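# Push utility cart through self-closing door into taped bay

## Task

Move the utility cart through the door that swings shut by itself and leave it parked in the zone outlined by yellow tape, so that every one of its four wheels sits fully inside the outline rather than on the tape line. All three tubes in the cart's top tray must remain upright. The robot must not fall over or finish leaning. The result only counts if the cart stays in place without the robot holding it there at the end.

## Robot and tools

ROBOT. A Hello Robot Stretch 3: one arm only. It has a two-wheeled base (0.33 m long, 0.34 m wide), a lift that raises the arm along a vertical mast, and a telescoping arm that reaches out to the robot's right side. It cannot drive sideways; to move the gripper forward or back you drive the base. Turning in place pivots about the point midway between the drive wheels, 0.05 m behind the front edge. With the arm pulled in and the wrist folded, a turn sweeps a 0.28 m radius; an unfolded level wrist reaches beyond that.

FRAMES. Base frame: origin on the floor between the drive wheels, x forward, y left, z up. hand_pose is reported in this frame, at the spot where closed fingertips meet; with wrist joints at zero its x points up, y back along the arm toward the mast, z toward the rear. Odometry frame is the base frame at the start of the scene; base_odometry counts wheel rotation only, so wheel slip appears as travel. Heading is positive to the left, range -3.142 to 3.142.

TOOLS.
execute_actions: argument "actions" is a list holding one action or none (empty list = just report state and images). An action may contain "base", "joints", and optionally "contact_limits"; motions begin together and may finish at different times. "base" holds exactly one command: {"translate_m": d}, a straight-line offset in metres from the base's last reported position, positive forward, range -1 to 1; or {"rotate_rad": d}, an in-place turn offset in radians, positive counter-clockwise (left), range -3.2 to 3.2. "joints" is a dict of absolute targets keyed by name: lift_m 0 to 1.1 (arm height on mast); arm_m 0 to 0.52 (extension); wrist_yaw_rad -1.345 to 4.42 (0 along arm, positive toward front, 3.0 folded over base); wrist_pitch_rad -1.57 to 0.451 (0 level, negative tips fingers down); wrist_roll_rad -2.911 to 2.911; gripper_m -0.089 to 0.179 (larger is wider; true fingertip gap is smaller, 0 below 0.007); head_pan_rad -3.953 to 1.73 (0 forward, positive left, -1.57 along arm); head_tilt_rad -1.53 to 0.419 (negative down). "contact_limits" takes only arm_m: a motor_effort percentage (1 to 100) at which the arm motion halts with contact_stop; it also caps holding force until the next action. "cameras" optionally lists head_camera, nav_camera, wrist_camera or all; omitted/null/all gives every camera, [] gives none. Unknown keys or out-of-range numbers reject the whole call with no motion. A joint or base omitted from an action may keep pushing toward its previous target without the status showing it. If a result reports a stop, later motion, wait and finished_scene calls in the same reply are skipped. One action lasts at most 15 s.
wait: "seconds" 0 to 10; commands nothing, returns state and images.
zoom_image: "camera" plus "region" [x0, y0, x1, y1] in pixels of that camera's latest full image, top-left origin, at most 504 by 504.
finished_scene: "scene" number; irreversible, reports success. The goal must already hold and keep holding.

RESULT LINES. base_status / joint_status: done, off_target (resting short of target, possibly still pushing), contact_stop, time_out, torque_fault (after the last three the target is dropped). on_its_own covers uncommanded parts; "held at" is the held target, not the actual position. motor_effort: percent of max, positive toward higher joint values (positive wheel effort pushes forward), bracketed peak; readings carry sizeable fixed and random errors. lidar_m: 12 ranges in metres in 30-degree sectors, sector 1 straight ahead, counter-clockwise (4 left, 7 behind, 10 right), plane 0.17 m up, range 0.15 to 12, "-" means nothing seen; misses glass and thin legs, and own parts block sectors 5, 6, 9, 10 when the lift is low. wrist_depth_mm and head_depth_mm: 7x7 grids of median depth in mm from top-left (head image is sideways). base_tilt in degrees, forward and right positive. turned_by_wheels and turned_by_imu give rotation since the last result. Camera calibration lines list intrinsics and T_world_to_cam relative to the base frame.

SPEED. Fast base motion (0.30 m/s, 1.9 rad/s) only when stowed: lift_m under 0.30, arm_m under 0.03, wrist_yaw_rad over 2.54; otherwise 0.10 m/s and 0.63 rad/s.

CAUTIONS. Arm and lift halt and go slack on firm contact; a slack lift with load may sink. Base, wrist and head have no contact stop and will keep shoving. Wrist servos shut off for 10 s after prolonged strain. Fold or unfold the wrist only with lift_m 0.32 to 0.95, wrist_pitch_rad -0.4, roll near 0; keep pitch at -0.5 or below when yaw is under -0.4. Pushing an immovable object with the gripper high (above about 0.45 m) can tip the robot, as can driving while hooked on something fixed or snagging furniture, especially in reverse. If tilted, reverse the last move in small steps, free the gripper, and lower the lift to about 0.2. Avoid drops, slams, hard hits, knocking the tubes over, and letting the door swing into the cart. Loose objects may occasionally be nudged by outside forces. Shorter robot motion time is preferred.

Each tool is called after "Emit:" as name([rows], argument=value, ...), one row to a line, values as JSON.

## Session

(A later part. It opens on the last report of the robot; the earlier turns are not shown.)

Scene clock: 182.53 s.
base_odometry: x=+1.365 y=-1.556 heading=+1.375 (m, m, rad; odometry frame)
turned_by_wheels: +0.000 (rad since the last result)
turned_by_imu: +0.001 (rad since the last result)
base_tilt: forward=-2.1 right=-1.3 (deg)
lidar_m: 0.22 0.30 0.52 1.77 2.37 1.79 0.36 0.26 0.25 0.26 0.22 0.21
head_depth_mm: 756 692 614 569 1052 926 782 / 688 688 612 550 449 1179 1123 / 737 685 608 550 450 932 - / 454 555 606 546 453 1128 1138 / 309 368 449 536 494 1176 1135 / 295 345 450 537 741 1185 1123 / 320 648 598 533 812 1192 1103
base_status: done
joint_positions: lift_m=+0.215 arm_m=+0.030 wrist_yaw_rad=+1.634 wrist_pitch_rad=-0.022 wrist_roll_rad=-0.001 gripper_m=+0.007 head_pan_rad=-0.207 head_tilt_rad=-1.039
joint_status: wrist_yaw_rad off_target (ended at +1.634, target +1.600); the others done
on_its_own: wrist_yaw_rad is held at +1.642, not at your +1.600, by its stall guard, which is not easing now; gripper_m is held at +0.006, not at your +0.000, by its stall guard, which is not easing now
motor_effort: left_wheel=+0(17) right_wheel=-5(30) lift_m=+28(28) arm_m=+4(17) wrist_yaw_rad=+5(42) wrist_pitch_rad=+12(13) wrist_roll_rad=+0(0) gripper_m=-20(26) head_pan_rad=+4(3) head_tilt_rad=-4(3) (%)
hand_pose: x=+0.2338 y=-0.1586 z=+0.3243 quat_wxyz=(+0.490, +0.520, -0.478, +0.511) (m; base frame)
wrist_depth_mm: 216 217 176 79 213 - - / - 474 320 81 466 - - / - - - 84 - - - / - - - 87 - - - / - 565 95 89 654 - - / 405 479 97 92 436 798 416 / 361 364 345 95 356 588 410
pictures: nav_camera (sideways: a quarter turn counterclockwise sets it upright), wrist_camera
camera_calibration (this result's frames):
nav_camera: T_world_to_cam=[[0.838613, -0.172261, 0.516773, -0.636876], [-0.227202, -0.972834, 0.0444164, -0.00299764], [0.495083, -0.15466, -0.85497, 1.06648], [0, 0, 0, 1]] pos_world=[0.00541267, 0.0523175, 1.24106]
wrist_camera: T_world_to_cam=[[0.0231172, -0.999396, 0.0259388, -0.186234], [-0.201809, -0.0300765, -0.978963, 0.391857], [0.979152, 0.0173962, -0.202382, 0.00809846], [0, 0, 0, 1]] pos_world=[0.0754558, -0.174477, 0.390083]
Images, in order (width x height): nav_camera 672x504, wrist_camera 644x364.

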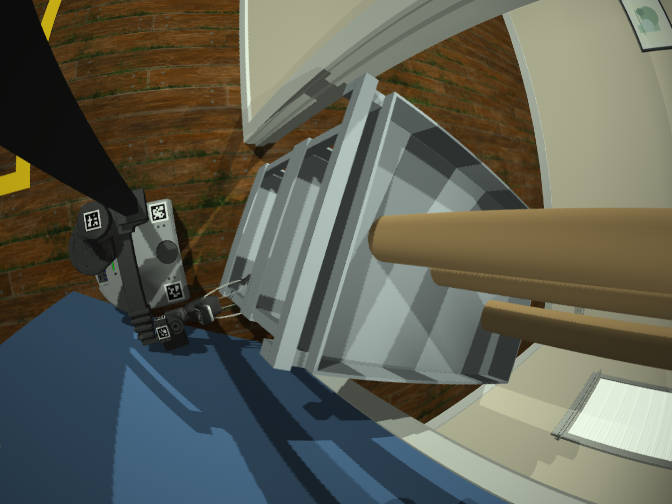

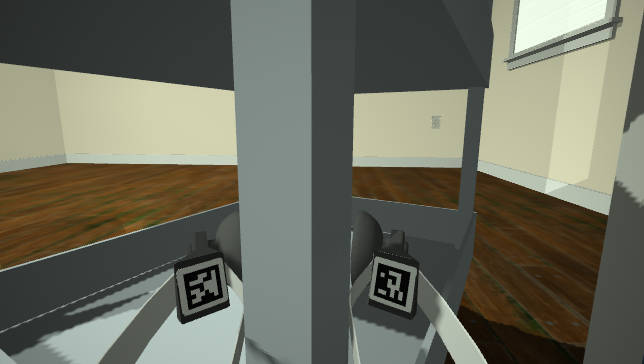

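Emit:
execute_actions([
  {"base": {"translate_m": -0.2}, "joints": {"arm_m": 0.09, "gripper_m": -0.005}},
], cameras=["nav_camera", "wrist_camera"])

Scene clock: 228.80 s.
base_odometry: x=+1.326 y=-1.753 heading=+1.375 (m, m, rad; odometry frame)
turned_by_wheels: +0.000 (rad since the last result)
turned_by_imu: +0.001 (rad since the last result)
base_tilt: forward=-2.0 right=-1.3 (deg)
lidar_m: 0.23 0.28 0.84 2.42 2.09 1.59 1.55 0.36 0.31 0.31 0.25 0.23
head_depth_mm: 763 691 617 554 449 944 912 / 741 688 613 551 450 1137 1109 / 651 673 609 549 468 1097 1142 / 292 339 427 532 482 1161 1138 / 291 336 428 530 504 1165 1129 / 739 663 600 541 528 1171 1121 / 722 650 598 539 739 1194 1103
base_status: done
joint_positions: lift_m=+0.215 arm_m=+0.090 wrist_yaw_rad=+1.592 wrist_pitch_rad=-0.021 wrist_roll_rad=-0.001 gripper_m=+0.002 head_pan_rad=-0.207 head_tilt_rad=-1.039
joint_status: gripper_m off_target (ended at +0.002, target -0.005); the others done
on_its_own: gripper_m is held at +0.001, not at your -0.005, by its stall guard, which is not easing now; wrist_yaw_rad moved -0.042 to your old target +1.600
motor_effort: left_wheel=+0(6) right_wheel=-7(28) lift_m=+28(28) arm_m=+5(19) wrist_yaw_rad=+4(18) wrist_pitch_rad=+12(12) wrist_roll_rad=+0(0) gripper_m=-19(69) head_pan_rad=+4(3) head_tilt_rad=-3(4) (%)
hand_pose: x=+0.2343 y=-0.2293 z=+0.3244 quat_wxyz=(+0.501, +0.510, -0.489, +0.500) (m; base frame)
wrist_depth_mm: 215 215 192 82 299 348 184 / - 465 379 85 - 337 182 / - - - 87 - 332 181 / - - 784 90 - 326 178 / - 584 622 92 - 315 175 / 424 472 99 96 832 311 173 / 357 363 351 100 543 300 172
pictures: nav_camera (sideways: a quarter turn counterclockwise sets it upright), wrist_camera
camera_calibration (this result's frames):
nav_camera: T_world_to_cam=[[0.83863, -0.172179, 0.516773, -0.636876], [-0.227107, -0.972857, 0.0444164, -0.00299822], [0.495098, -0.154611, -0.85497, 1.06648], [0, 0, 0, 1]] pos_world=[0.00540755, 0.0523174, 1.24106]
wrist_camera: T_world_to_cam=[[-0.0191999, -0.99948, 0.0259096, -0.24701], [-0.202197, -0.0214973, -0.979109, 0.392111], [0.979157, -0.0240376, -0.201679, -0.000827424], [0, 0, 0, 1]] pos_world=[0.0753512, -0.238472, 0.390153]
Images, in order (width x height): nav_camera 672x504, wrist_camera 644x364.

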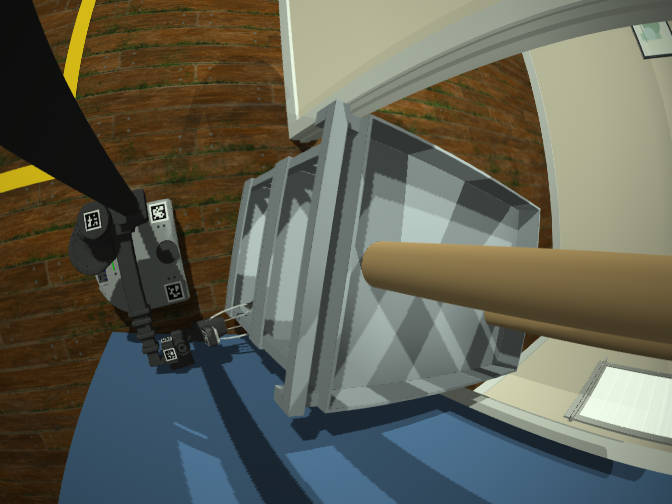

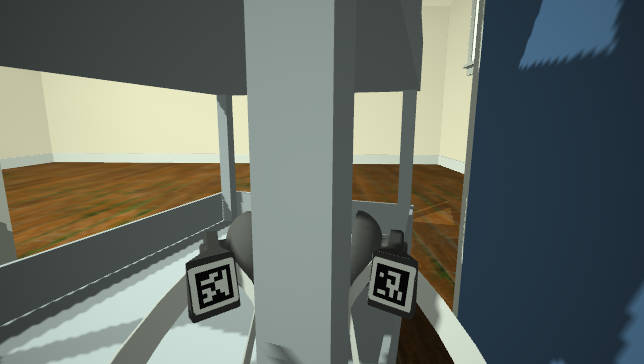

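Emit:
execute_actions([
  {"base": {"translate_m": -0.25}},
], cameras=["nav_camera", "wrist_camera"])

Scene clock: 236.50 s.
base_odometry: x=+1.278 y=-1.998 heading=+1.375 (m, m, rad; odometry frame)
turned_by_wheels: +0.000 (rad since the last result)
turned_by_imu: +0.002 (rad since the last result)
base_tilt: forward=-2.0 right=-1.1 (deg)
lidar_m: 0.23 0.27 1.22 2.42 1.76 1.33 1.31 1.38 1.35 0.31 0.26 0.23
head_depth_mm: 758 680 614 554 448 887 884 / 758 688 614 550 449 1073 1110 / 661 673 610 549 458 1093 1143 / 287 323 414 531 475 1161 1148 / 288 330 429 530 481 1159 1134 / 754 675 602 543 499 1172 1119 / 733 657 597 539 507 1193 1102
base_status: done
joint_positions: lift_m=+0.215 arm_m=+0.090 wrist_yaw_rad=+1.544 wrist_pitch_rad=-0.021 wrist_roll_rad=-0.001 gripper_m=+0.002 head_pan_rad=-0.207 head_tilt_rad=-1.039
joint_status: not commanded
on_its_own: wrist_yaw_rad is held at +1.553, not at your +1.600, by its stall guard, which is not easing now; gripper_m is held at +0.001, not at your -0.005, by its stall guard, which is not easing now
motor_effort: left_wheel=-1(4) right_wheel=-3(20) lift_m=+28(28) arm_m=+5(5) wrist_yaw_rad=+6(18) wrist_pitch_rad=+12(12) wrist_roll_rad=+0(0) gripper_m=-19(21) head_pan_rad=+4(3) head_tilt_rad=-4(3) (%)
hand_pose: x=+0.2342 y=-0.2416 z=+0.3245 quat_wxyz=(+0.513, +0.498, -0.501, +0.488) (m; base frame)
wrist_depth_mm: 217 214 192 84 363 199 123 / 685 472 379 86 430 199 123 / 808 - - 89 517 197 122 / 808 - 774 92 501 196 122 / 712 613 716 94 407 195 121 / 447 482 - 97 333 193 121 / 362 359 354 100 473 190 120
pictures: nav_camera (sideways: a quarter turn counterclockwise sets it upright), wrist_camera
camera_calibration (this result's frames):
nav_camera: T_world_to_cam=[[0.83864, -0.17213, 0.516773, -0.636876], [-0.22705, -0.97287, 0.0444164, -0.00299856], [0.495107, -0.154583, -0.85497, 1.06648], [0, 0, 0, 1]] pos_world=[0.00540449, 0.0523174, 1.24106]
wrist_camera: T_world_to_cam=[[-0.0673349, -0.997394, 0.0259048, -0.247572], [-0.202845, -0.0117365, -0.979141, 0.394398], [0.976893, -0.071185, -0.201526, -0.0119908], [0, 0, 0, 1]] pos_world=[0.075045, -0.243152, 0.390168]
Images, in order (width x height): nav_camera 672x504, wrist_camera 644x364.

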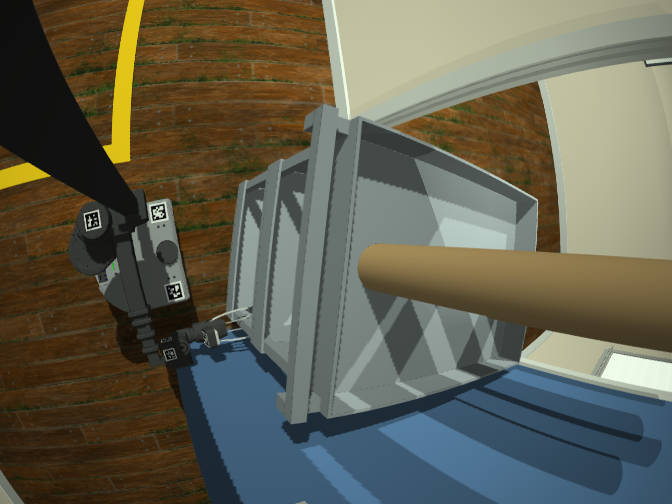

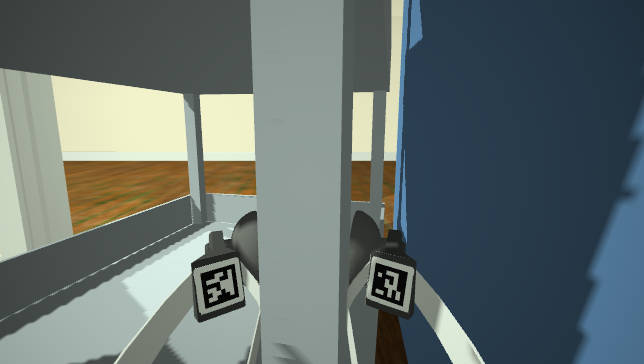

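Emit:
execute_actions([
  {"base": {"translate_m": -0.2}, "joints": {"head_pan_rad": 0.3, "head_tilt_rad": -1.2}},
], cameras=["nav_camera", "wrist_camera"])

Scene clock: 310.60 s.
base_odometry: x=+1.239 y=-2.194 heading=+1.376 (m, m, rad; odometry frame)
turned_by_wheels: +0.000 (rad since the last result)
turned_by_imu: +0.002 (rad since the last result)
base_tilt: forward=-2.0 right=-1.2 (deg)
lidar_m: 0.22 0.26 1.51 2.44 1.49 1.13 1.11 1.17 1.34 1.30 0.25 0.22
head_depth_mm: 624 349 428 512 448 959 1134 / 639 587 492 492 740 1170 1145 / 622 585 544 459 1029 1196 1125 / 611 578 541 503 1142 1198 - / 1229 560 514 802 1249 1200 - / 1306 1501 481 1331 1251 1198 - / 1370 1529 1403 1323 1246 1177 -
base_status: done
joint_positions: lift_m=+0.215 arm_m=+0.090 wrist_yaw_rad=+1.560 wrist_pitch_rad=-0.020 wrist_roll_rad=-0.001 gripper_m=+0.002 head_pan_rad=+0.295 head_tilt_rad=-1.186
joint_status: all done
on_its_own: wrist_yaw_rad is held at +1.553, not at your +1.600, by its stall guard, which is not easing now; gripper_m is held at +0.001, not at your -0.005, by its stall guard, which is not easing now
motor_effort: left_wheel=+2(8) right_wheel=-5(19) lift_m=+29(29) arm_m=+5(13) wrist_yaw_rad=-5(8) wrist_pitch_rad=+11(13) wrist_roll_rad=+0(0) gripper_m=-17(22) head_pan_rad=+3(31) head_tilt_rad=-5(14) (%)
hand_pose: x=+0.2343 y=-0.2374 z=+0.3247 quat_wxyz=(+0.508, +0.502, -0.497, +0.493) (m; base frame)
wrist_depth_mm: 213 214 192 85 211 67 65 / 875 465 374 87 216 69 66 / 929 - - 90 205 71 68 / 913 - 793 93 198 72 70 / 948 607 639 95 149 75 72 / 447 481 101 98 118 76 73 / 363 359 348 102 246 79 76
pictures: nav_camera (sideways: a quarter turn counterclockwise sets it upright), wrist_camera
camera_calibration (this result's frames):
nav_camera: T_world_to_cam=[[0.881827, 0.271934, 0.38527, -0.46585], [0.275449, -0.960154, 0.0472392, -0.00973003], [0.382765, 0.0644656, -0.921594, 1.15374], [0, 0, 0, 1]] pos_world=[-0.0281299, 0.042962, 1.24321]
wrist_camera: T_world_to_cam=[[-0.0507327, -0.998382, 0.025688, -0.247398], [-0.201451, -0.0149625, -0.979384, 0.393718], [0.978184, -0.0548617, -0.200366, -0.0085537], [0, 0, 0, 1]] pos_world=[0.0751309, -0.241576, 0.390242]
Images, in order (width x height): nav_camera 672x504, wrist_camera 644x364.

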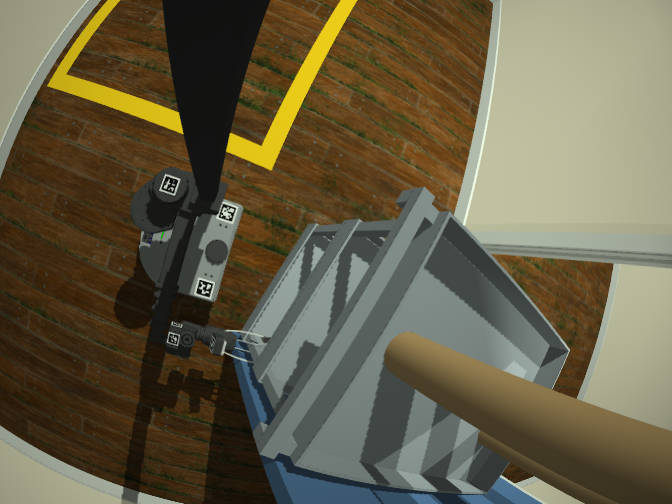

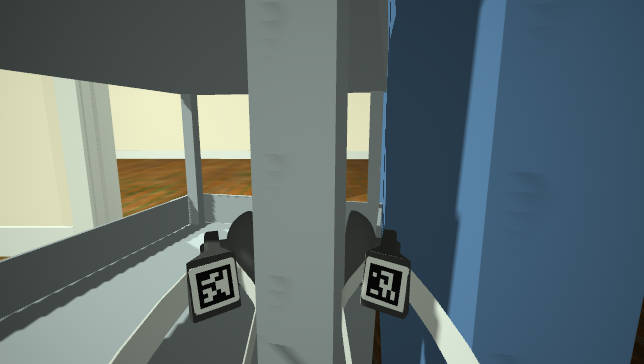

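Emit:
execute_actions([
  {"base": {"translate_m": -0.12}},
], cameras=[])

Emit:
execute_actions([
  {"base": {"rotate_rad": -0.4}, "joints": {"wrist_yaw_rad": 1.9}},
], cameras=["nav_camera", "wrist_camera"])

Scene clock: 351.40 s.
base_odometry: x=+1.216 y=-2.312 heading=+1.376 (m, m, rad; odometry frame)
turned_by_wheels: +0.000 (rad since the last result)
turned_by_imu: +0.001 (rad since the last result)
base_tilt: forward=-2.0 right=-1.3 (deg)
lidar_m: 0.21 0.24 1.70 2.45 1.33 1.01 0.99 1.04 1.33 1.30 0.25 0.21
head_depth_mm: 307 331 420 511 435 1196 1138 / 637 581 458 498 610 1188 1142 / 627 585 542 458 810 1202 1126 / 595 582 542 458 1126 1205 - / 1369 561 538 529 1229 1205 - / 1458 1524 484 1308 1249 1195 - / 1539 1526 1396 1328 1248 1180 -
base_status: done
joint_positions: lift_m=+0.215 arm_m=+0.090 wrist_yaw_rad=+1.566 wrist_pitch_rad=-0.020 wrist_roll_rad=-0.001 gripper_m=+0.002 head_pan_rad=+0.295 head_tilt_rad=-1.186
joint_status: not commanded
on_its_own: wrist_yaw_rad is held at +1.553, not at your +1.600, by its stall guard, which is not easing now; gripper_m is held at +0.001, not at your -0.005, by its stall guard, which is not easing now
motor_effort: left_wheel=+3(5) right_wheel=-8(23) lift_m=+29(29) arm_m=+5(5) wrist_yaw_rad=-9(10) wrist_pitch_rad=+11(11) wrist_roll_rad=+0(0) gripper_m=-18(19) head_pan_rad=+2(2) head_tilt_rad=-3(5) (%)
hand_pose: x=+0.2343 y=-0.2359 z=+0.3247 quat_wxyz=(+0.507, +0.504, -0.496, +0.494) (m; base frame)
wrist_depth_mm: 215 214 193 85 179 987 987 / - 458 369 88 183 - - / - - - 90 189 - - / - - - 93 194 - - / - 627 592 96 577 - - / 447 480 101 99 781 781 770 / 361 362 348 103 210 597 590
pictures: none
No camera images: the call's "cameras" was empty. Leave "cameras" out to get every camera's image.

Scene clock: 353.00 s.
base_odometry: x=+1.216 y=-2.312 heading=+0.976 (m, m, rad; odometry frame)
turned_by_wheels: -0.400 (rad since the last result)
turned_by_imu: -0.397 (rad since the last result)
base_tilt: forward=-2.0 right=-1.2 (deg)
lidar_m: - 0.15 0.16 1.99 2.31 1.20 0.99 0.99 1.10 1.31 0.22 0.15
head_depth_mm: 642 593 548 512 488 1171 1151 / 626 588 546 509 486 394 1139 / - 581 540 506 484 1180 1124 / - - 329 490 444 1192 - / - - 334 492 434 1206 - / 618 571 535 502 412 1192 - / 605 573 535 500 440 1178 -
base_status: done
joint_positions: lift_m=+0.215 arm_m=+0.090 wrist_yaw_rad=+1.938 wrist_pitch_rad=-0.020 wrist_roll_rad=-0.001 gripper_m=+0.002 head_pan_rad=+0.295 head_tilt_rad=-1.186
joint_status: wrist_yaw_rad off_target (ended at +1.938, target +1.900)
on_its_own: gripper_m is held at +0.001, not at your -0.005, by its stall guard, which is not easing now; wrist_yaw_rad is at rest, and its effort (-23) is outside its rest range (-12 to +12)
motor_effort: left_wheel=+7(9) right_wheel=-8(25) lift_m=+29(29) arm_m=+1(5) wrist_yaw_rad=-23(35) wrist_pitch_rad=+11(11) wrist_roll_rad=+0(0) gripper_m=-20(22) head_pan_rad=+2(2) head_tilt_rad=-5(5) (%)
hand_pose: x=+0.2174 y=-0.1432 z=+0.3248 quat_wxyz=(+0.407, +0.586, -0.394, +0.579) (m; base frame)
wrist_depth_mm: 214 212 175 93 - - - / - 458 372 95 - - - / - - - 98 - - - / - - - 101 - - - / - 652 592 103 - - - / 447 475 108 106 810 803 789 / 359 359 346 110 540 589 595
pictures: nav_camera (sideways: a quarter turn counterclockwise sets it upright), wrist_camera
camera_calibration (this result's frames):
nav_camera: T_world_to_cam=[[0.881827, 0.271934, 0.38527, -0.46585], [0.275449, -0.960154, 0.0472392, -0.00973003], [0.382765, 0.0644655, -0.921594, 1.15374], [0, 0, 0, 1]] pos_world=[-0.0281299, 0.042962, 1.24321]
wrist_camera: T_world_to_cam=[[0.320734, -0.946821, 0.0256875, -0.227602], [-0.181643, -0.088103, -0.97941, 0.376968], [0.929589, 0.309464, -0.200241, 0.0759182], [0, 0, 0, 1]] pos_world=[0.0709007, -0.20578, 0.390255]
Images, in order (width x height): nav_camera 672x504, wrist_camera 644x364.

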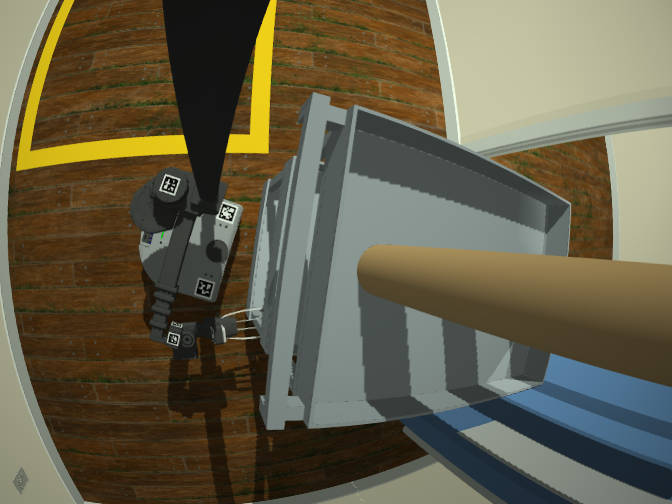

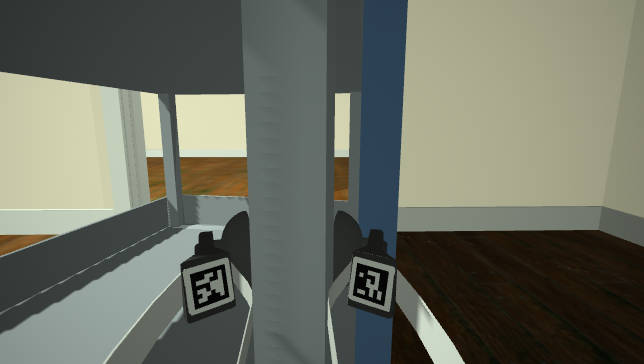

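Emit:
execute_actions([
  {"base": {"translate_m": -0.18}, "joints": {"wrist_yaw_rad": 1.6}},
], cameras=["nav_camera", "wrist_camera"])

Scene clock: 359.67 s.
base_odometry: x=+1.115 y=-2.461 heading=+0.977 (m, m, rad; odometry frame)
turned_by_wheels: +0.000 (rad since the last result)
turned_by_imu: +0.001 (rad since the last result)
base_tilt: forward=-2.1 right=-1.3 (deg)
lidar_m: - 0.15 0.16 2.30 1.92 0.99 0.82 0.82 0.91 1.37 0.25 0.15
head_depth_mm: - - 542 512 487 1194 1143 / - - 328 505 443 1191 1145 / 543 300 332 475 459 1188 1125 / 631 582 541 501 470 1207 - / 629 581 537 503 413 1204 - / 617 576 538 501 412 1199 - / 1440 558 518 494 440 1186 -
base_status: done
joint_positions: lift_m=+0.215 arm_m=+0.090 wrist_yaw_rad=+1.603 wrist_pitch_rad=-0.018 wrist_roll_rad=-0.001 gripper_m=+0.002 head_pan_rad=+0.295 head_tilt_rad=-1.186
joint_status: all done
on_its_own: gripper_m is held at +0.001, not at your -0.005, by its stall guard, which is not easing now
motor_effort: left_wheel=+3(12) right_wheel=-6(34) lift_m=+29(29) arm_m=+3(9) wrist_yaw_rad=-2(57) wrist_pitch_rad=+10(11) wrist_roll_rad=+0(0) gripper_m=-13(22) head_pan_rad=+2(3) head_tilt_rad=-4(5) (%)
hand_pose: x=+0.2343 y=-0.2265 z=+0.3252 quat_wxyz=(+0.497, +0.512, -0.487, +0.504) (m; base frame)
wrist_depth_mm: 212 213 211 113 - - 928 / 459 457 450 116 - - 953 / - - - 119 - - 999 / - - - 123 - - 952 / 642 646 707 126 - - 964 / 476 480 - 129 813 805 783 / 366 367 369 135 599 598 603
pictures: nav_camera (sideways: a quarter turn counterclockwise sets it upright), wrist_camera
camera_calibration (this result's frames):
nav_camera: T_world_to_cam=[[0.881827, 0.271934, 0.38527, -0.46585], [0.275449, -0.960154, 0.0472392, -0.00973003], [0.382765, 0.0644656, -0.921594, 1.15374], [0, 0, 0, 1]] pos_world=[-0.0281299, 0.042962, 1.24321]
wrist_camera: T_world_to_cam=[[-0.00761093, -0.999643, 0.0256213, -0.246897], [-0.19881, -0.0235979, -0.979754, 0.391876], [0.980008, -0.0125506, -0.198559, 0.000770641], [0, 0, 0, 1]] pos_world=[0.0752744, -0.237552, 0.390421]
Images, in order (width x height): nav_camera 672x504, wrist_camera 644x364.

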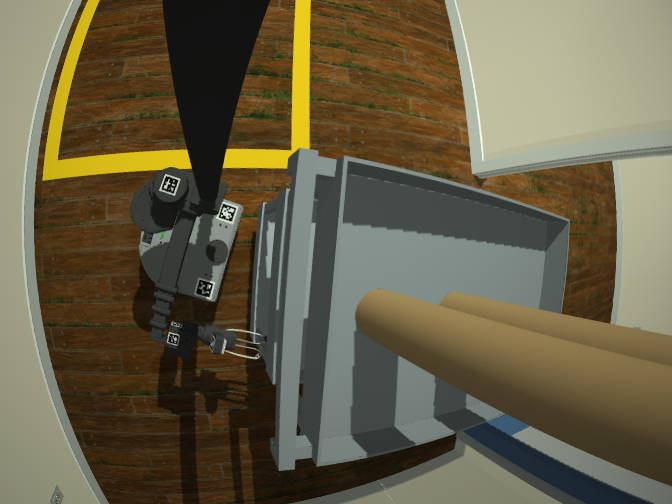

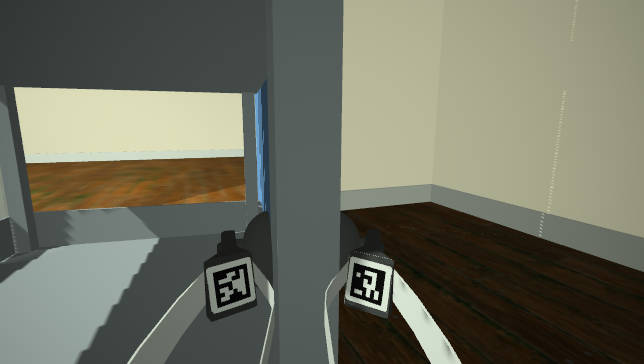

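Emit:
execute_actions([
  {"joints": {"gripper_m": 0.1}},
], cameras=[])

Emit:
execute_actions([
  {"base": {"translate_m": -0.12}, "joints": {"arm_m": 0.0}},
], cameras=["nav_camera"])

Scene clock: 438.63 s.
base_odometry: x=+1.115 y=-2.461 heading=+0.976 (m, m, rad; odometry frame)
turned_by_wheels: +0.000 (rad since the last result)
turned_by_imu: +0.001 (rad since the last result)
base_tilt: forward=-2.0 right=-1.2 (deg)
lidar_m: - 0.15 0.16 2.30 1.92 1.00 0.82 0.82 0.91 1.37 0.25 0.15
head_depth_mm: - - 543 512 488 1196 1143 / - - 328 504 442 1193 1144 / 543 300 332 475 459 1194 1125 / 630 584 541 500 469 1208 - / 627 581 539 503 413 1211 - / 617 578 535 501 412 1197 - / 1455 557 519 495 440 1179 -
base_status: not commanded
joint_positions: lift_m=+0.215 arm_m=+0.090 wrist_yaw_rad=+1.603 wrist_pitch_rad=-0.018 wrist_roll_rad=-0.001 gripper_m=+0.100 head_pan_rad=+0.295 head_tilt_rad=-1.186
joint_status: all done
motor_effort: left_wheel=+2(3) right_wheel=-2(6) lift_m=+29(29) arm_m=+3(2) wrist_yaw_rad=-2(2) wrist_pitch_rad=+10(10) wrist_roll_rad=+0(0) gripper_m=+0(80) head_pan_rad=+2(2) head_tilt_rad=-5(5) (%)
hand_pose: x=+0.2343 y=-0.2265 z=+0.3252 quat_wxyz=(+0.497, +0.512, -0.487, +0.504) (m; base frame)
wrist_depth_mm: 213 211 211 113 - - 955 / 461 459 449 116 - - 967 / - - - 120 - - 995 / - - - 123 - - 960 / 629 657 685 127 - - 980 / 477 513 472 131 795 807 793 / 369 346 358 135 594 598 590
pictures: none
No camera images: the call's "cameras" was empty. Leave "cameras" out to get every camera's image.

Scene clock: 441.03 s.
base_odometry: x=+1.048 y=-2.560 heading=+0.977 (m, m, rad; odometry frame)
turned_by_wheels: +0.000 (rad since the last result)
turned_by_imu: +0.001 (rad since the last result)
base_tilt: forward=-2.1 right=-1.3 (deg)
lidar_m: 0.25 0.25 1.56 2.36 1.65 0.86 0.71 0.71 0.78 1.26 1.40 0.28
head_depth_mm: 324 573 548 480 1251 1202 1135 / 337 405 534 491 1140 1195 1132 / 612 567 523 524 1141 1210 - / 632 584 542 507 1232 1200 - / 627 578 538 516 1226 1204 - / 611 565 536 707 1257 1198 - / 1582 1524 1380 1295 1247 1182 -
base_status: done
joint_positions: lift_m=+0.215 arm_m=+0.002 wrist_yaw_rad=+1.598 wrist_pitch_rad=-0.018 wrist_roll_rad=-0.001 gripper_m=+0.100 head_pan_rad=+0.295 head_tilt_rad=-1.186
joint_status: all done
joint sent to its limit — the command would take arm_m past its lower limit, so that joint was sent only as far as its limit.
motor_effort: left_wheel=+1(3) right_wheel=-2(7) lift_m=+29(29) arm_m=-7(10) wrist_yaw_rad=+2(3) wrist_pitch_rad=+10(10) wrist_roll_rad=+0(0) gripper_m=+0(1) head_pan_rad=+3(3) head_tilt_rad=-5(4) (%)
hand_pose: x=+0.2343 y=-0.1400 z=+0.3252 quat_wxyz=(+0.498, +0.511, -0.488, +0.502) (m; base frame)
wrist_depth_mm: 213 213 210 210 221 - - / 467 458 450 447 250 - - / - - - 780 - - - / - - - 826 - - - / 632 719 713 660 - - - / 463 528 480 466 374 789 812 / 369 353 360 365 270 598 606
pictures: nav_camera (sideways: a quarter turn counterclockwise sets it upright)
camera_calibration (this result's frames):
nav_camera: T_world_to_cam=[[0.881827, 0.271934, 0.38527, -0.46585], [0.275449, -0.960154, 0.0472392, -0.00973003], [0.382765, 0.0644655, -0.921594, 1.15374], [0, 0, 0, 1]] pos_world=[-0.0281299, 0.042962, 1.24321]
Images, in order (width x height): nav_camera 672x504.

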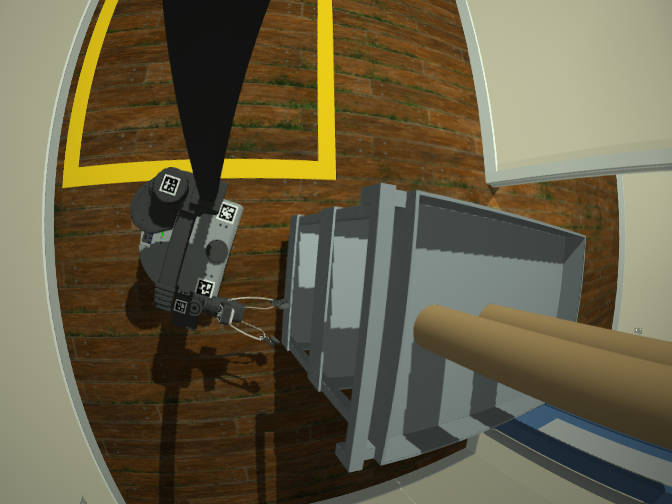

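Emit:
execute_actions([
  {"base": {"translate_m": -0.1}, "joints": {"wrist_yaw_rad": 2.62}},
], cameras=[])

Emit:
execute_actions([
  {"base": {"rotate_rad": -1.75}, "joints": {"head_pan_rad": 0.9}},
], cameras=["nav_camera"])

Scene clock: 505.33 s.
base_odometry: x=+0.992 y=-2.643 heading=+0.977 (m, m, rad; odometry frame)
turned_by_wheels: +0.000 (rad since the last result)
turned_by_imu: +0.001 (rad since the last result)
base_tilt: forward=-2.1 right=-1.2 (deg)
lidar_m: 0.35 0.35 1.67 2.32 1.43 0.75 0.62 0.61 0.68 1.09 1.43 0.39
head_depth_mm: 438 584 506 883 1276 1204 1132 / 458 526 530 880 1259 1194 1122 / 633 580 518 1088 1267 1199 - / 630 584 524 1127 1263 1211 - / 625 579 654 1005 1253 1199 - / 1625 573 658 1330 1252 1193 - / 1625 1531 1416 1326 1251 1173 -
base_status: done
joint_positions: lift_m=+0.215 arm_m=+0.002 wrist_yaw_rad=+2.617 wrist_pitch_rad=-0.018 wrist_roll_rad=-0.001 gripper_m=+0.100 head_pan_rad=+0.295 head_tilt_rad=-1.186
joint_status: all done
motor_effort: left_wheel=+2(10) right_wheel=-1(7) lift_m=+29(29) arm_m=-7(7) wrist_yaw_rad=+2(3) wrist_pitch_rad=+10(10) wrist_roll_rad=+0(0) gripper_m=+1(0) head_pan_rad=+4(4) head_tilt_rad=-5(4) (%)
hand_pose: x=+0.1067 y=+0.0746 z=+0.3251 quat_wxyz=(+0.190, +0.684, -0.177, +0.682) (m; base frame)
wrist_depth_mm: - - - - 345 284 247 / - - - - - 436 430 / - - - - - - - / - - - - - - - / - - - - - 663 707 / 796 817 765 801 793 490 486 / 584 574 605 597 425 308 281
pictures: none
No camera images: the call's "cameras" was empty. Leave "cameras" out to get every camera's image.

Scene clock: 507.63 s.
base_odometry: x=+0.992 y=-2.643 heading=-0.773 (m, m, rad; odometry frame)
turned_by_wheels: -1.750 (rad since the last result)
turned_by_imu: -1.742 (rad since the last result)
base_tilt: forward=-2.1 right=-1.2 (deg)
lidar_m: 0.88 1.43 0.44 0.35 0.35 1.56 2.16 2.28 0.86 0.63 0.61 0.64
head_depth_mm: 1520 1579 1453 1364 1269 1204 1136 / 1571 1566 1452 1357 1276 1195 1123 / 1629 1560 1448 1348 1263 1192 1134 / 1636 1542 1449 1340 1261 1206 - / 1656 1547 1433 1342 1259 - - / 1646 1494 1415 1175 1257 - - / 1654 506 869 859 1115 - -
base_status: done
joint_positions: lift_m=+0.215 arm_m=+0.002 wrist_yaw_rad=+2.617 wrist_pitch_rad=-0.018 wrist_roll_rad=-0.001 gripper_m=+0.100 head_pan_rad=+0.893 head_tilt_rad=-1.186
joint_status: all done
motor_effort: left_wheel=+2(11) right_wheel=-2(9) lift_m=+29(29) arm_m=-6(6) wrist_yaw_rad=+1(2) wrist_pitch_rad=+10(10) wrist_roll_rad=+0(0) gripper_m=-1(1) head_pan_rad=+3(34) head_tilt_rad=-4(5) (%)
hand_pose: x=+0.1067 y=+0.0746 z=+0.3251 quat_wxyz=(+0.190, +0.684, -0.177, +0.682) (m; base frame)
wrist_depth_mm: 324 396 - - - - - / 469 457 - - - - - / 913 - - - - - - / 853 - - - - - - / 699 649 - - - - - / 374 390 739 797 798 776 794 / 341 568 575 599 589 593 598
pictures: nav_camera (sideways: a quarter turn counterclockwise sets it upright)
camera_calibration (this result's frames):
nav_camera: T_world_to_cam=[[0.575636, 0.721387, 0.385024, -0.463662], [0.768329, -0.638309, 0.0472434, -0.012742], [0.279845, 0.26863, -0.921697, 1.1545], [0, 0, 0, 1]] pos_world=[-0.0463897, 0.0162137, 1.24322]
Images, in order (width x height): nav_camera 672x504.

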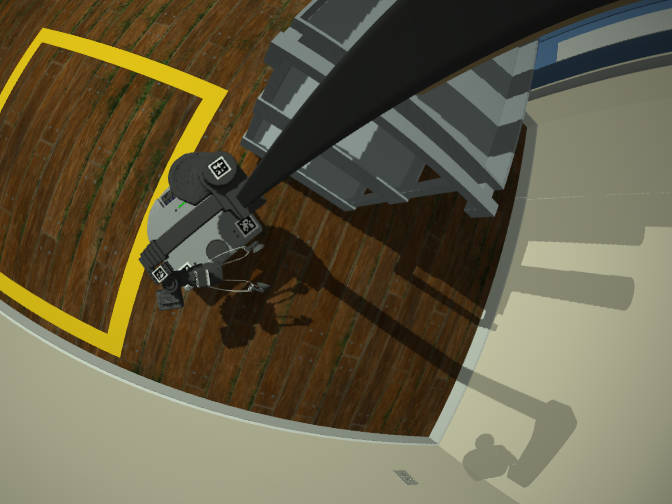

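Emit:
execute_actions([
  {"base": {"translate_m": -0.62}},
], cameras=[])

Emit:
execute_actions([
  {"base": {"rotate_rad": 1.065}, "joints": {"head_pan_rad": -0.2, "head_tilt_rad": -1.1}},
], cameras=[])

Emit:
execute_actions([
  {"joints": {"wrist_yaw_rad": 1.57, "arm_m": 0.05, "gripper_m": 0.12}},
], cameras=["nav_camera", "wrist_camera"])

Scene clock: 517.83 s.
base_odometry: x=+0.548 y=-2.210 heading=-0.773 (m, m, rad; odometry frame)
turned_by_wheels: +0.000 (rad since the last result)
turned_by_imu: +0.002 (rad since the last result)
base_tilt: forward=-2.1 right=-1.2 (deg)
lidar_m: 1.31 0.47 0.49 0.75 1.21 1.25 1.73 1.78 1.28 0.94 0.91 0.95
head_depth_mm: 601 1547 1461 1363 1277 1200 1136 / 637 890 1443 1356 1276 1194 1129 / 634 670 927 1337 1266 1198 1134 / 588 967 934 1318 1266 1204 - / 603 969 1241 1339 1256 - - / 628 966 1275 1341 1251 - - / 1007 986 1381 1323 1247 - -
base_status: done
joint_positions: lift_m=+0.215 arm_m=+0.002 wrist_yaw_rad=+2.618 wrist_pitch_rad=-0.018 wrist_roll_rad=-0.001 gripper_m=+0.100 head_pan_rad=+0.893 head_tilt_rad=-1.186
joint_status: not commanded
motor_effort: left_wheel=+2(7) right_wheel=-2(12) lift_m=+29(29) arm_m=-7(6) wrist_yaw_rad=+1(2) wrist_pitch_rad=+10(10) wrist_roll_rad=+0(0) gripper_m=-1(0) head_pan_rad=+2(3) head_tilt_rad=-5(5) (%)
hand_pose: x=+0.1067 y=+0.0746 z=+0.3251 quat_wxyz=(+0.190, +0.684, -0.176, +0.682) (m; base frame)
wrist_depth_mm: - - - 550 772 - - / - - 664 549 570 - - / - - - - - - - / - - - - 942 - - / - - 691 591 629 - - / 767 848 782 699 591 794 775 / 590 572 599 599 599 590 597
pictures: none
No camera images: the call's "cameras" was empty. Leave "cameras" out to get every camera's image.

Scene clock: 519.87 s.
base_odometry: x=+0.548 y=-2.210 heading=+0.292 (m, m, rad; odometry frame)
turned_by_wheels: +1.065 (rad since the last result)
turned_by_imu: +1.062 (rad since the last result)
base_tilt: forward=-2.1 right=-1.2 (deg)
lidar_m: 0.50 0.76 1.20 1.25 1.75 1.77 1.27 0.94 0.91 0.96 1.34 0.47
head_depth_mm: 732 1640 1550 1415 1308 1206 1126 / 701 589 1479 1410 1302 1204 1126 / 680 605 941 1342 1293 1202 - / 708 619 960 1239 1285 1198 - / 703 654 973 1276 1278 1184 - / 699 1023 990 1350 1278 1189 1116 / 654 1045 1281 1380 1276 1180 1108
base_status: done
joint_positions: lift_m=+0.215 arm_m=+0.002 wrist_yaw_rad=+2.618 wrist_pitch_rad=-0.018 wrist_roll_rad=-0.001 gripper_m=+0.100 head_pan_rad=-0.193 head_tilt_rad=-1.100
joint_status: all done
motor_effort: left_wheel=-2(9) right_wheel=+3(9) lift_m=+29(29) arm_m=-6(6) wrist_yaw_rad=+1(1) wrist_pitch_rad=+10(10) wrist_roll_rad=+0(0) gripper_m=+0(0) head_pan_rad=-3(41) head_tilt_rad=+0(6) (%)
hand_pose: x=+0.1067 y=+0.0746 z=+0.3251 quat_wxyz=(+0.190, +0.684, -0.176, +0.682) (m; base frame)
wrist_depth_mm: - - - - - - 653 / - - - - - - 560 / - - - - - - - / - - - - - - - / - - - - - 988 650 / 785 833 802 784 790 742 517 / 590 563 598 600 605 600 599
pictures: none
No camera images: the call's "cameras" was empty. Leave "cameras" out to get every camera's image.

Scene clock: 521.37 s.
base_odometry: x=+0.548 y=-2.210 heading=+0.292 (m, m, rad; odometry frame)
turned_by_wheels: +0.000 (rad since the last result)
turned_by_imu: +0.000 (rad since the last result)
base_tilt: forward=-2.0 right=-1.3 (deg)
lidar_m: 0.49 0.76 1.20 1.26 1.75 1.77 1.26 0.94 0.91 0.96 1.34 0.47
head_depth_mm: 732 1635 1550 1420 1300 1207 1125 / 700 589 1482 1409 1302 1221 - / 679 607 943 1347 1294 1212 - / 706 618 962 1237 1288 1194 - / 704 653 972 1271 1282 1192 - / 697 1022 995 1358 1284 1193 1125 / 654 1043 1278 1376 1275 1177 1103
base_status: not commanded
joint_positions: lift_m=+0.215 arm_m=+0.050 wrist_yaw_rad=+1.573 wrist_pitch_rad=-0.018 wrist_roll_rad=-0.001 gripper_m=+0.120 head_pan_rad=-0.193 head_tilt_rad=-1.100
joint_status: all done
motor_effort: left_wheel=-2(2) right_wheel=+4(3) lift_m=+29(29) arm_m=+6(4) wrist_yaw_rad=-2(2) wrist_pitch_rad=+10(10) wrist_roll_rad=+0(0) gripper_m=+0(72) head_pan_rad=-2(2) head_tilt_rad=-1(0) (%)
hand_pose: x=+0.2344 y=-0.1940 z=+0.3251 quat_wxyz=(+0.505, +0.505, -0.494, +0.496) (m; base frame)
wrist_depth_mm: - 541 378 360 - - - / - 576 453 386 671 - - / - - - - - - - / - - - 876 - - - / - 667 731 475 719 - - / 770 - 454 415 751 803 799 / 592 581 583 537 593 600 604
pictures: nav_camera (sideways: a quarter turn counterclockwise sets it upright), wrist_camera
camera_calibration (this result's frames):
nav_camera: T_world_to_cam=[[0.870287, -0.166352, 0.463603, -0.567809], [-0.210985, -0.97642, 0.0457047, -0.00477016], [0.445068, -0.13759, -0.884863, 1.10564], [0, 0, 0, 1]] pos_world=[0.00106516, 0.0530109, 1.2418]
wrist_camera: T_world_to_cam=[[-0.0377111, -0.99896, 0.0256437, -0.207226], [-0.199947, -0.0175999, -0.979649, 0.39393], [0.979081, -0.042071, -0.199075, -0.00430558], [0, 0, 0, 1]] pos_world=[0.0751657, -0.200259, 0.39037]
Images, in order (width x height): nav_camera 672x504, wrist_camera 644x364.

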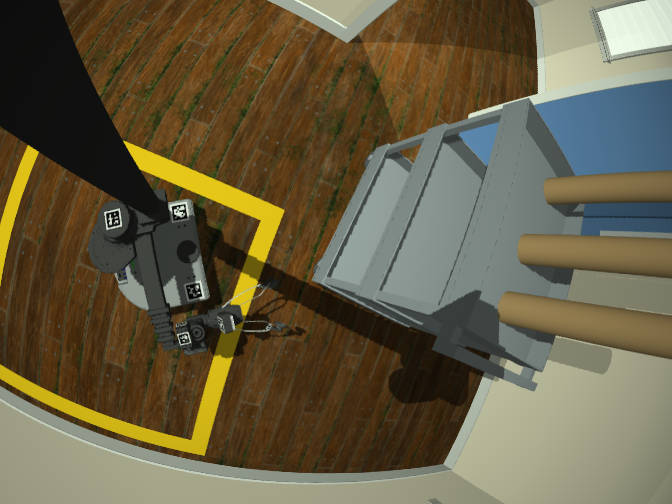

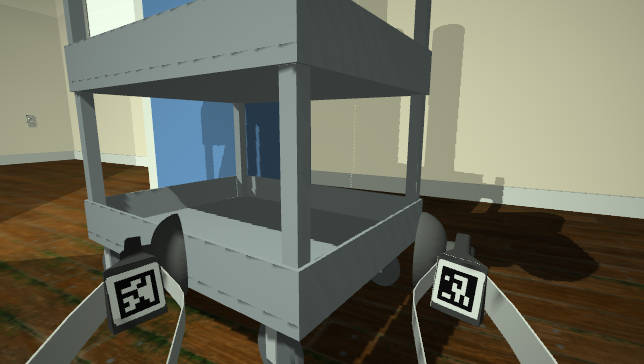

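Emit:
execute_actions([
  {"base": {"translate_m": 0.29}},
], cameras=["wrist_camera"])

Scene clock: 530.03 s.
base_odometry: x=+0.826 y=-2.127 heading=+0.292 (m, m, rad; odometry frame)
turned_by_wheels: +0.000 (rad since the last result)
turned_by_imu: +0.001 (rad since the last result)
base_tilt: forward=-2.1 right=-1.2 (deg)
lidar_m: 0.25 0.38 1.04 1.09 1.53 2.02 1.47 1.10 1.06 1.12 0.23 0.23
head_depth_mm: 395 450 570 535 509 1199 1129 / 684 621 568 531 624 1205 - / 680 630 577 530 815 1171 - / 455 552 576 534 833 1186 - / 693 622 573 545 1122 1187 - / 677 630 570 859 1234 1184 1126 / 649 625 569 889 1252 1183 1102
base_status: done
joint_positions: lift_m=+0.215 arm_m=+0.050 wrist_yaw_rad=+1.573 wrist_pitch_rad=-0.018 wrist_roll_rad=-0.001 gripper_m=+0.120 head_pan_rad=-0.193 head_tilt_rad=-1.100
joint_status: not commanded
motor_effort: left_wheel=-2(2) right_wheel=+3(6) lift_m=+29(29) arm_m=+7(6) wrist_yaw_rad=-1(2) wrist_pitch_rad=+10(10) wrist_roll_rad=+0(0) gripper_m=+0(0) head_pan_rad=-2(2) head_tilt_rad=-1(1) (%)
hand_pose: x=+0.2344 y=-0.1941 z=+0.3251 quat_wxyz=(+0.505, +0.505, -0.494, +0.496) (m; base frame)
wrist_depth_mm: 213 213 69 75 209 288 - / 463 459 72 77 442 - - / - - 74 80 - - - / - - 77 82 - - - / 558 608 79 85 570 - - / 480 - 82 88 486 797 810 / 384 352 86 90 364 567 606
pictures: wrist_camera
camera_calibration (this result's frames):
wrist_camera: T_world_to_cam=[[-0.0380091, -0.998948, 0.0256437, -0.207231], [-0.199952, -0.0175403, -0.979649, 0.393941], [0.979068, -0.042363, -0.199075, -0.00436269], [0, 0, 0, 1]] pos_world=[0.075164, -0.200288, 0.39037]
Images, in order (width x height): wrist_camera 644x364.

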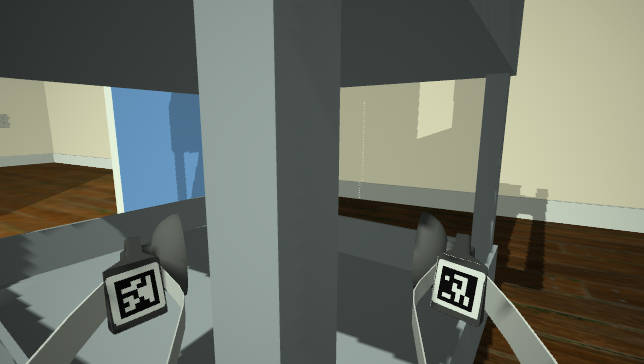

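Emit:
execute_actions([
  {"joints": {"gripper_m": 0.0, "arm_m": 0.042}},
], cameras=[])

Emit:
execute_actions([
  {"base": {"translate_m": -0.35}},
], cameras=["nav_camera", "wrist_camera"])

Scene clock: 537.10 s.
base_odometry: x=+0.826 y=-2.127 heading=+0.292 (m, m, rad; odometry frame)
turned_by_wheels: +0.000 (rad since the last result)
turned_by_imu: +0.001 (rad since the last result)
base_tilt: forward=-2.1 right=-1.3 (deg)
lidar_m: 0.25 0.38 1.04 1.09 1.53 2.02 1.48 1.10 1.07 1.12 0.23 0.23
head_depth_mm: 395 451 569 534 509 1207 1127 / 683 622 567 531 625 1207 - / 679 628 580 529 816 1173 - / 453 553 575 535 839 1193 - / 691 623 573 546 1123 1188 - / 679 629 571 862 1231 1186 1119 / 650 625 571 890 1258 1183 1100
base_status: not commanded
joint_positions: lift_m=+0.215 arm_m=+0.042 wrist_yaw_rad=+1.571 wrist_pitch_rad=-0.018 wrist_roll_rad=-0.001 gripper_m=+0.001 head_pan_rad=-0.193 head_tilt_rad=-1.100
joint_status: all done
motor_effort: left_wheel=-2(3) right_wheel=+2(2) lift_m=+29(29) arm_m=-7(8) wrist_yaw_rad=+0(2) wrist_pitch_rad=+10(10) wrist_roll_rad=+0(0) gripper_m=-23(97) head_pan_rad=-3(2) head_tilt_rad=+0(1) (%)
hand_pose: x=+0.2344 y=-0.1874 z=+0.3251 quat_wxyz=(+0.505, +0.504, -0.495, +0.496) (m; base frame)
wrist_depth_mm: 214 213 75 67 208 265 - / 469 461 77 69 435 438 - / - - 80 71 - - - / - - 746 73 - - - / 567 631 83 75 - - - / 475 475 83 77 482 697 789 / 363 366 333 80 366 597 605
pictures: none
No camera images: the call's "cameras" was empty. Leave "cameras" out to get every camera's image.

Scene clock: 541.53 s.
base_odometry: x=+0.491 y=-2.228 heading=+0.292 (m, m, rad; odometry frame)
turned_by_wheels: +0.000 (rad since the last result)
turned_by_imu: +0.001 (rad since the last result)
base_tilt: forward=-2.0 right=-1.2 (deg)
lidar_m: 0.32 0.84 1.23 1.29 1.77 1.72 1.22 0.91 0.88 0.92 0.24 0.24
head_depth_mm: 689 646 575 534 494 1203 1127 / 492 612 580 529 808 1208 - / 701 622 580 525 830 1184 - / 692 635 576 870 1137 1196 - / 702 631 578 908 1274 1192 - / 696 628 945 1249 1278 1188 1116 / 672 654 1370 1383 1271 1178 1103
base_status: done
joint_positions: lift_m=+0.215 arm_m=+0.042 wrist_yaw_rad=+1.550 wrist_pitch_rad=-0.019 wrist_roll_rad=-0.001 gripper_m=+0.010 head_pan_rad=-0.193 head_tilt_rad=-1.100
joint_status: not commanded
on_its_own: gripper_m is held at +0.009, not at your +0.000, by its stall guard, which is not easing now
motor_effort: left_wheel=-4(9) right_wheel=+1(13) lift_m=+29(29) arm_m=-6(7) wrist_yaw_rad=+12(13) wrist_pitch_rad=+10(10) wrist_roll_rad=+0(0) gripper_m=-19(23) head_pan_rad=-3(2) head_tilt_rad=-1(1) (%)
hand_pose: x=+0.2343 y=-0.1927 z=+0.3251 quat_wxyz=(+0.510, +0.499, -0.500, +0.490) (m; base frame)
wrist_depth_mm: 681 228 175 74 209 208 211 / - 469 310 76 437 450 357 / - - - 78 - - - / - - - 80 - - - / - 618 96 82 596 - 995 / 763 524 91 85 507 461 413 / 586 397 346 87 369 369 375
pictures: nav_camera (sideways: a quarter turn counterclockwise sets it upright), wrist_camera
camera_calibration (this result's frames):
nav_camera: T_world_to_cam=[[0.870249, -0.166348, 0.463675, -0.567902], [-0.210994, -0.976418, 0.0457031, -0.00476803], [0.445138, -0.137605, -0.884826, 1.10559], [0, 0, 0, 1]] pos_world=[0.00107018, 0.05301, 1.24179]
wrist_camera: T_world_to_cam=[[-0.0609976, -0.997808, 0.0256464, -0.200279], [-0.200385, -0.0129293, -0.979632, 0.394917], [0.977816, -0.0648943, -0.199158, -0.00827413], [0, 0, 0, 1]] pos_world=[0.0750096, -0.195271, 0.390362]
Images, in order (width x height): nav_camera 672x504, wrist_camera 644x364.

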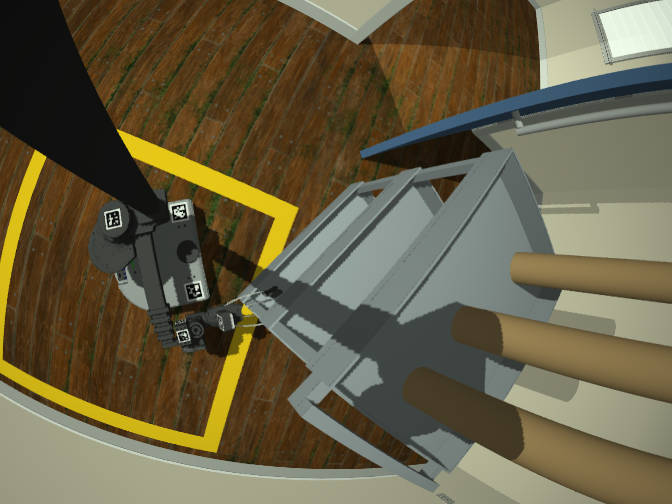

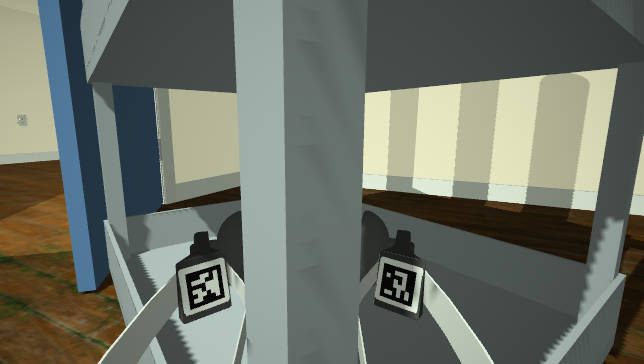

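Emit:
execute_actions([
  {"base": {"rotate_rad": -0.6}, "joints": {"wrist_yaw_rad": 2.05, "gripper_m": -0.005}},
], cameras=["nav_camera", "wrist_camera"])

Scene clock: 568.77 s.
base_odometry: x=+0.491 y=-2.228 heading=-0.308 (m, m, rad; odometry frame)
turned_by_wheels: -0.600 (rad since the last result)
turned_by_imu: -0.595 (rad since the last result)
base_tilt: forward=-2.0 right=-1.2 (deg)
lidar_m: 0.16 0.23 1.29 1.23 1.26 1.68 1.72 1.32 0.93 0.88 0.91 0.16
head_depth_mm: 1539 653 1492 473 1290 1210 1124 / 636 643 588 1373 438 1201 - / 334 419 560 529 492 1219 - / 347 421 538 528 498 1158 - / 671 631 573 525 713 1176 - / 462 519 565 523 806 1188 1119 / 399 501 569 521 827 1179 1105
base_status: done
joint_positions: lift_m=+0.215 arm_m=+0.042 wrist_yaw_rad=+2.090 wrist_pitch_rad=-0.019 wrist_roll_rad=-0.001 gripper_m=-0.001 head_pan_rad=-0.193 head_tilt_rad=-1.100
joint_status: wrist_yaw_rad off_target (ended at +2.090, target +2.050); gripper_m off_target (ended at -0.001, target -0.005)
on_its_own: wrist_yaw_rad is at rest, and its effort (-24) is outside its rest range (-12 to +12)
motor_effort: left_wheel=+7(11) right_wheel=-5(12) lift_m=+29(29) arm_m=+0(6) wrist_yaw_rad=-24(30) wrist_pitch_rad=+10(11) wrist_roll_rad=+0(0) gripper_m=-24(81) head_pan_rad=-3(3) head_tilt_rad=+0(0) (%)
hand_pose: x=+0.2007 y=-0.0601 z=+0.3250 quat_wxyz=(+0.361, +0.614, -0.349, +0.609) (m; base frame)
wrist_depth_mm: - 285 173 87 210 209 207 / - 591 311 89 449 448 - / - - - 92 - - - / - - - 95 - - - / - 979 105 95 629 - - / 774 771 101 99 515 457 397 / 590 564 345 103 364 366 327
pictures: nav_camera (sideways: a quarter turn counterclockwise sets it upright), wrist_camera
camera_calibration (this result's frames):
nav_camera: T_world_to_cam=[[0.870244, -0.166377, 0.463675, -0.567902], [-0.211026, -0.976411, 0.0457031, -0.00476783], [0.445134, -0.13762, -0.884826, 1.10559], [0, 0, 0, 1]] pos_world=[0.00107197, 0.0530102, 1.24179]
wrist_camera: T_world_to_cam=[[0.46069, -0.887191, 0.0256484, -0.168054], [-0.16539, -0.114202, -0.979594, 0.376726], [0.872016, 0.447047, -0.199344, 0.0852503], [0, 0, 0, 1]] pos_world=[0.065388, -0.144184, 0.390343]
Images, in order (width x height): nav_camera 672x504, wrist_camera 644x364.

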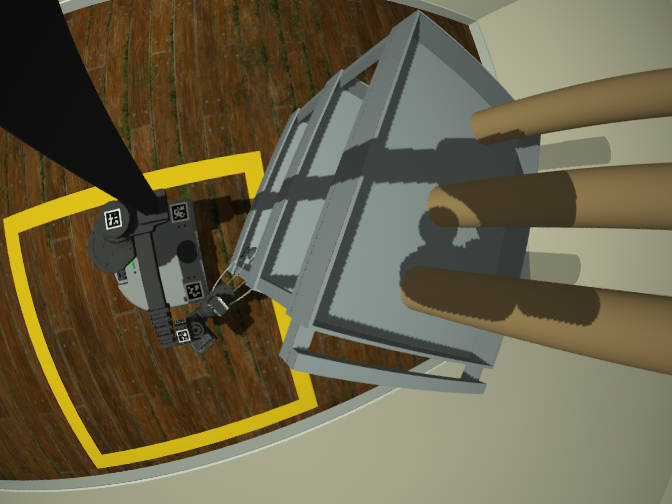

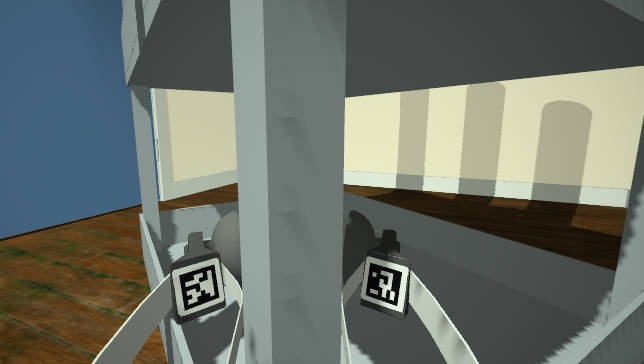

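Emit:
execute_actions([
  {"base": {"translate_m": -0.4}},
], cameras=["nav_camera", "wrist_camera"])

Scene clock: 586.90 s.
base_odometry: x=+0.109 y=-2.106 heading=-0.308 (m, m, rad; odometry frame)
turned_by_wheels: +0.000 (rad since the last result)
turned_by_imu: +0.002 (rad since the last result)
base_tilt: forward=-2.0 right=-1.3 (deg)
lidar_m: 0.23 1.80 1.28 1.21 1.24 1.39 1.33 1.34 0.94 0.90 0.26 0.17
head_depth_mm: 699 440 501 540 837 1211 1121 / 470 616 573 531 452 1205 - / 509 595 578 529 455 1213 - / 694 634 576 526 811 1174 - / 703 631 572 869 1239 1189 - / 699 628 928 1337 1278 1183 1120 / 687 812 1486 1378 1265 1180 1102
base_status: done
joint_positions: lift_m=+0.215 arm_m=+0.042 wrist_yaw_rad=+2.040 wrist_pitch_rad=-0.019 wrist_roll_rad=-0.001 gripper_m=+0.002 head_pan_rad=-0.193 head_tilt_rad=-1.100
joint_status: not commanded
on_its_own: gripper_m is held at +0.001, not at your -0.005, by its stall guard, which is not easing now; wrist_yaw_rad is at rest, and its effort (+13) is outside its rest range (-12 to +12); wrist_yaw_rad moved -0.050 to your old target +2.050
motor_effort: left_wheel=-1(3) right_wheel=-3(17) lift_m=+29(29) arm_m=-1(0) wrist_yaw_rad=+13(18) wrist_pitch_rad=+11(10) wrist_roll_rad=+0(0) gripper_m=-18(22) head_pan_rad=-4(3) head_tilt_rad=+0(0) (%)
hand_pose: x=+0.2068 y=-0.0714 z=+0.3250 quat_wxyz=(+0.376, +0.606, -0.364, +0.599) (m; base frame)
wrist_depth_mm: - - - 92 208 208 206 / - - - 95 451 438 433 / - - - 97 - - - / - - - 100 - - - / - - - 102 727 677 615 / 770 780 107 106 516 482 468 / 588 600 588 110 368 369 373
pictures: nav_camera (sideways: a quarter turn counterclockwise sets it upright), wrist_camera
camera_calibration (this result's frames):
nav_camera: T_world_to_cam=[[0.870233, -0.166382, 0.463694, -0.567927], [-0.211034, -0.97641, 0.0457027, -0.00476724], [0.445151, -0.137627, -0.884816, 1.10558], [0, 0, 0, 1]] pos_world=[0.00107361, 0.05301, 1.24179]
wrist_camera: T_world_to_cam=[[0.415599, -0.909186, 0.0256465, -0.17313], [-0.170912, -0.105758, -0.979594, 0.378186], [0.893346, 0.402735, -0.199344, 0.0774235], [0, 0, 0, 1]] pos_world=[0.0674232, -0.148592, 0.390343]
Images, in order (width x height): nav_camera 672x504, wrist_camera 644x364.

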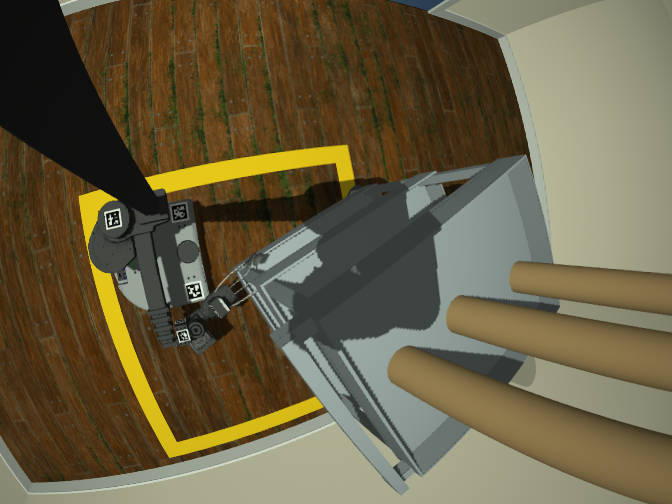

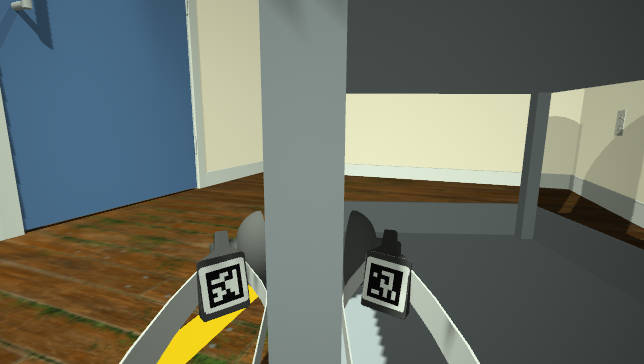

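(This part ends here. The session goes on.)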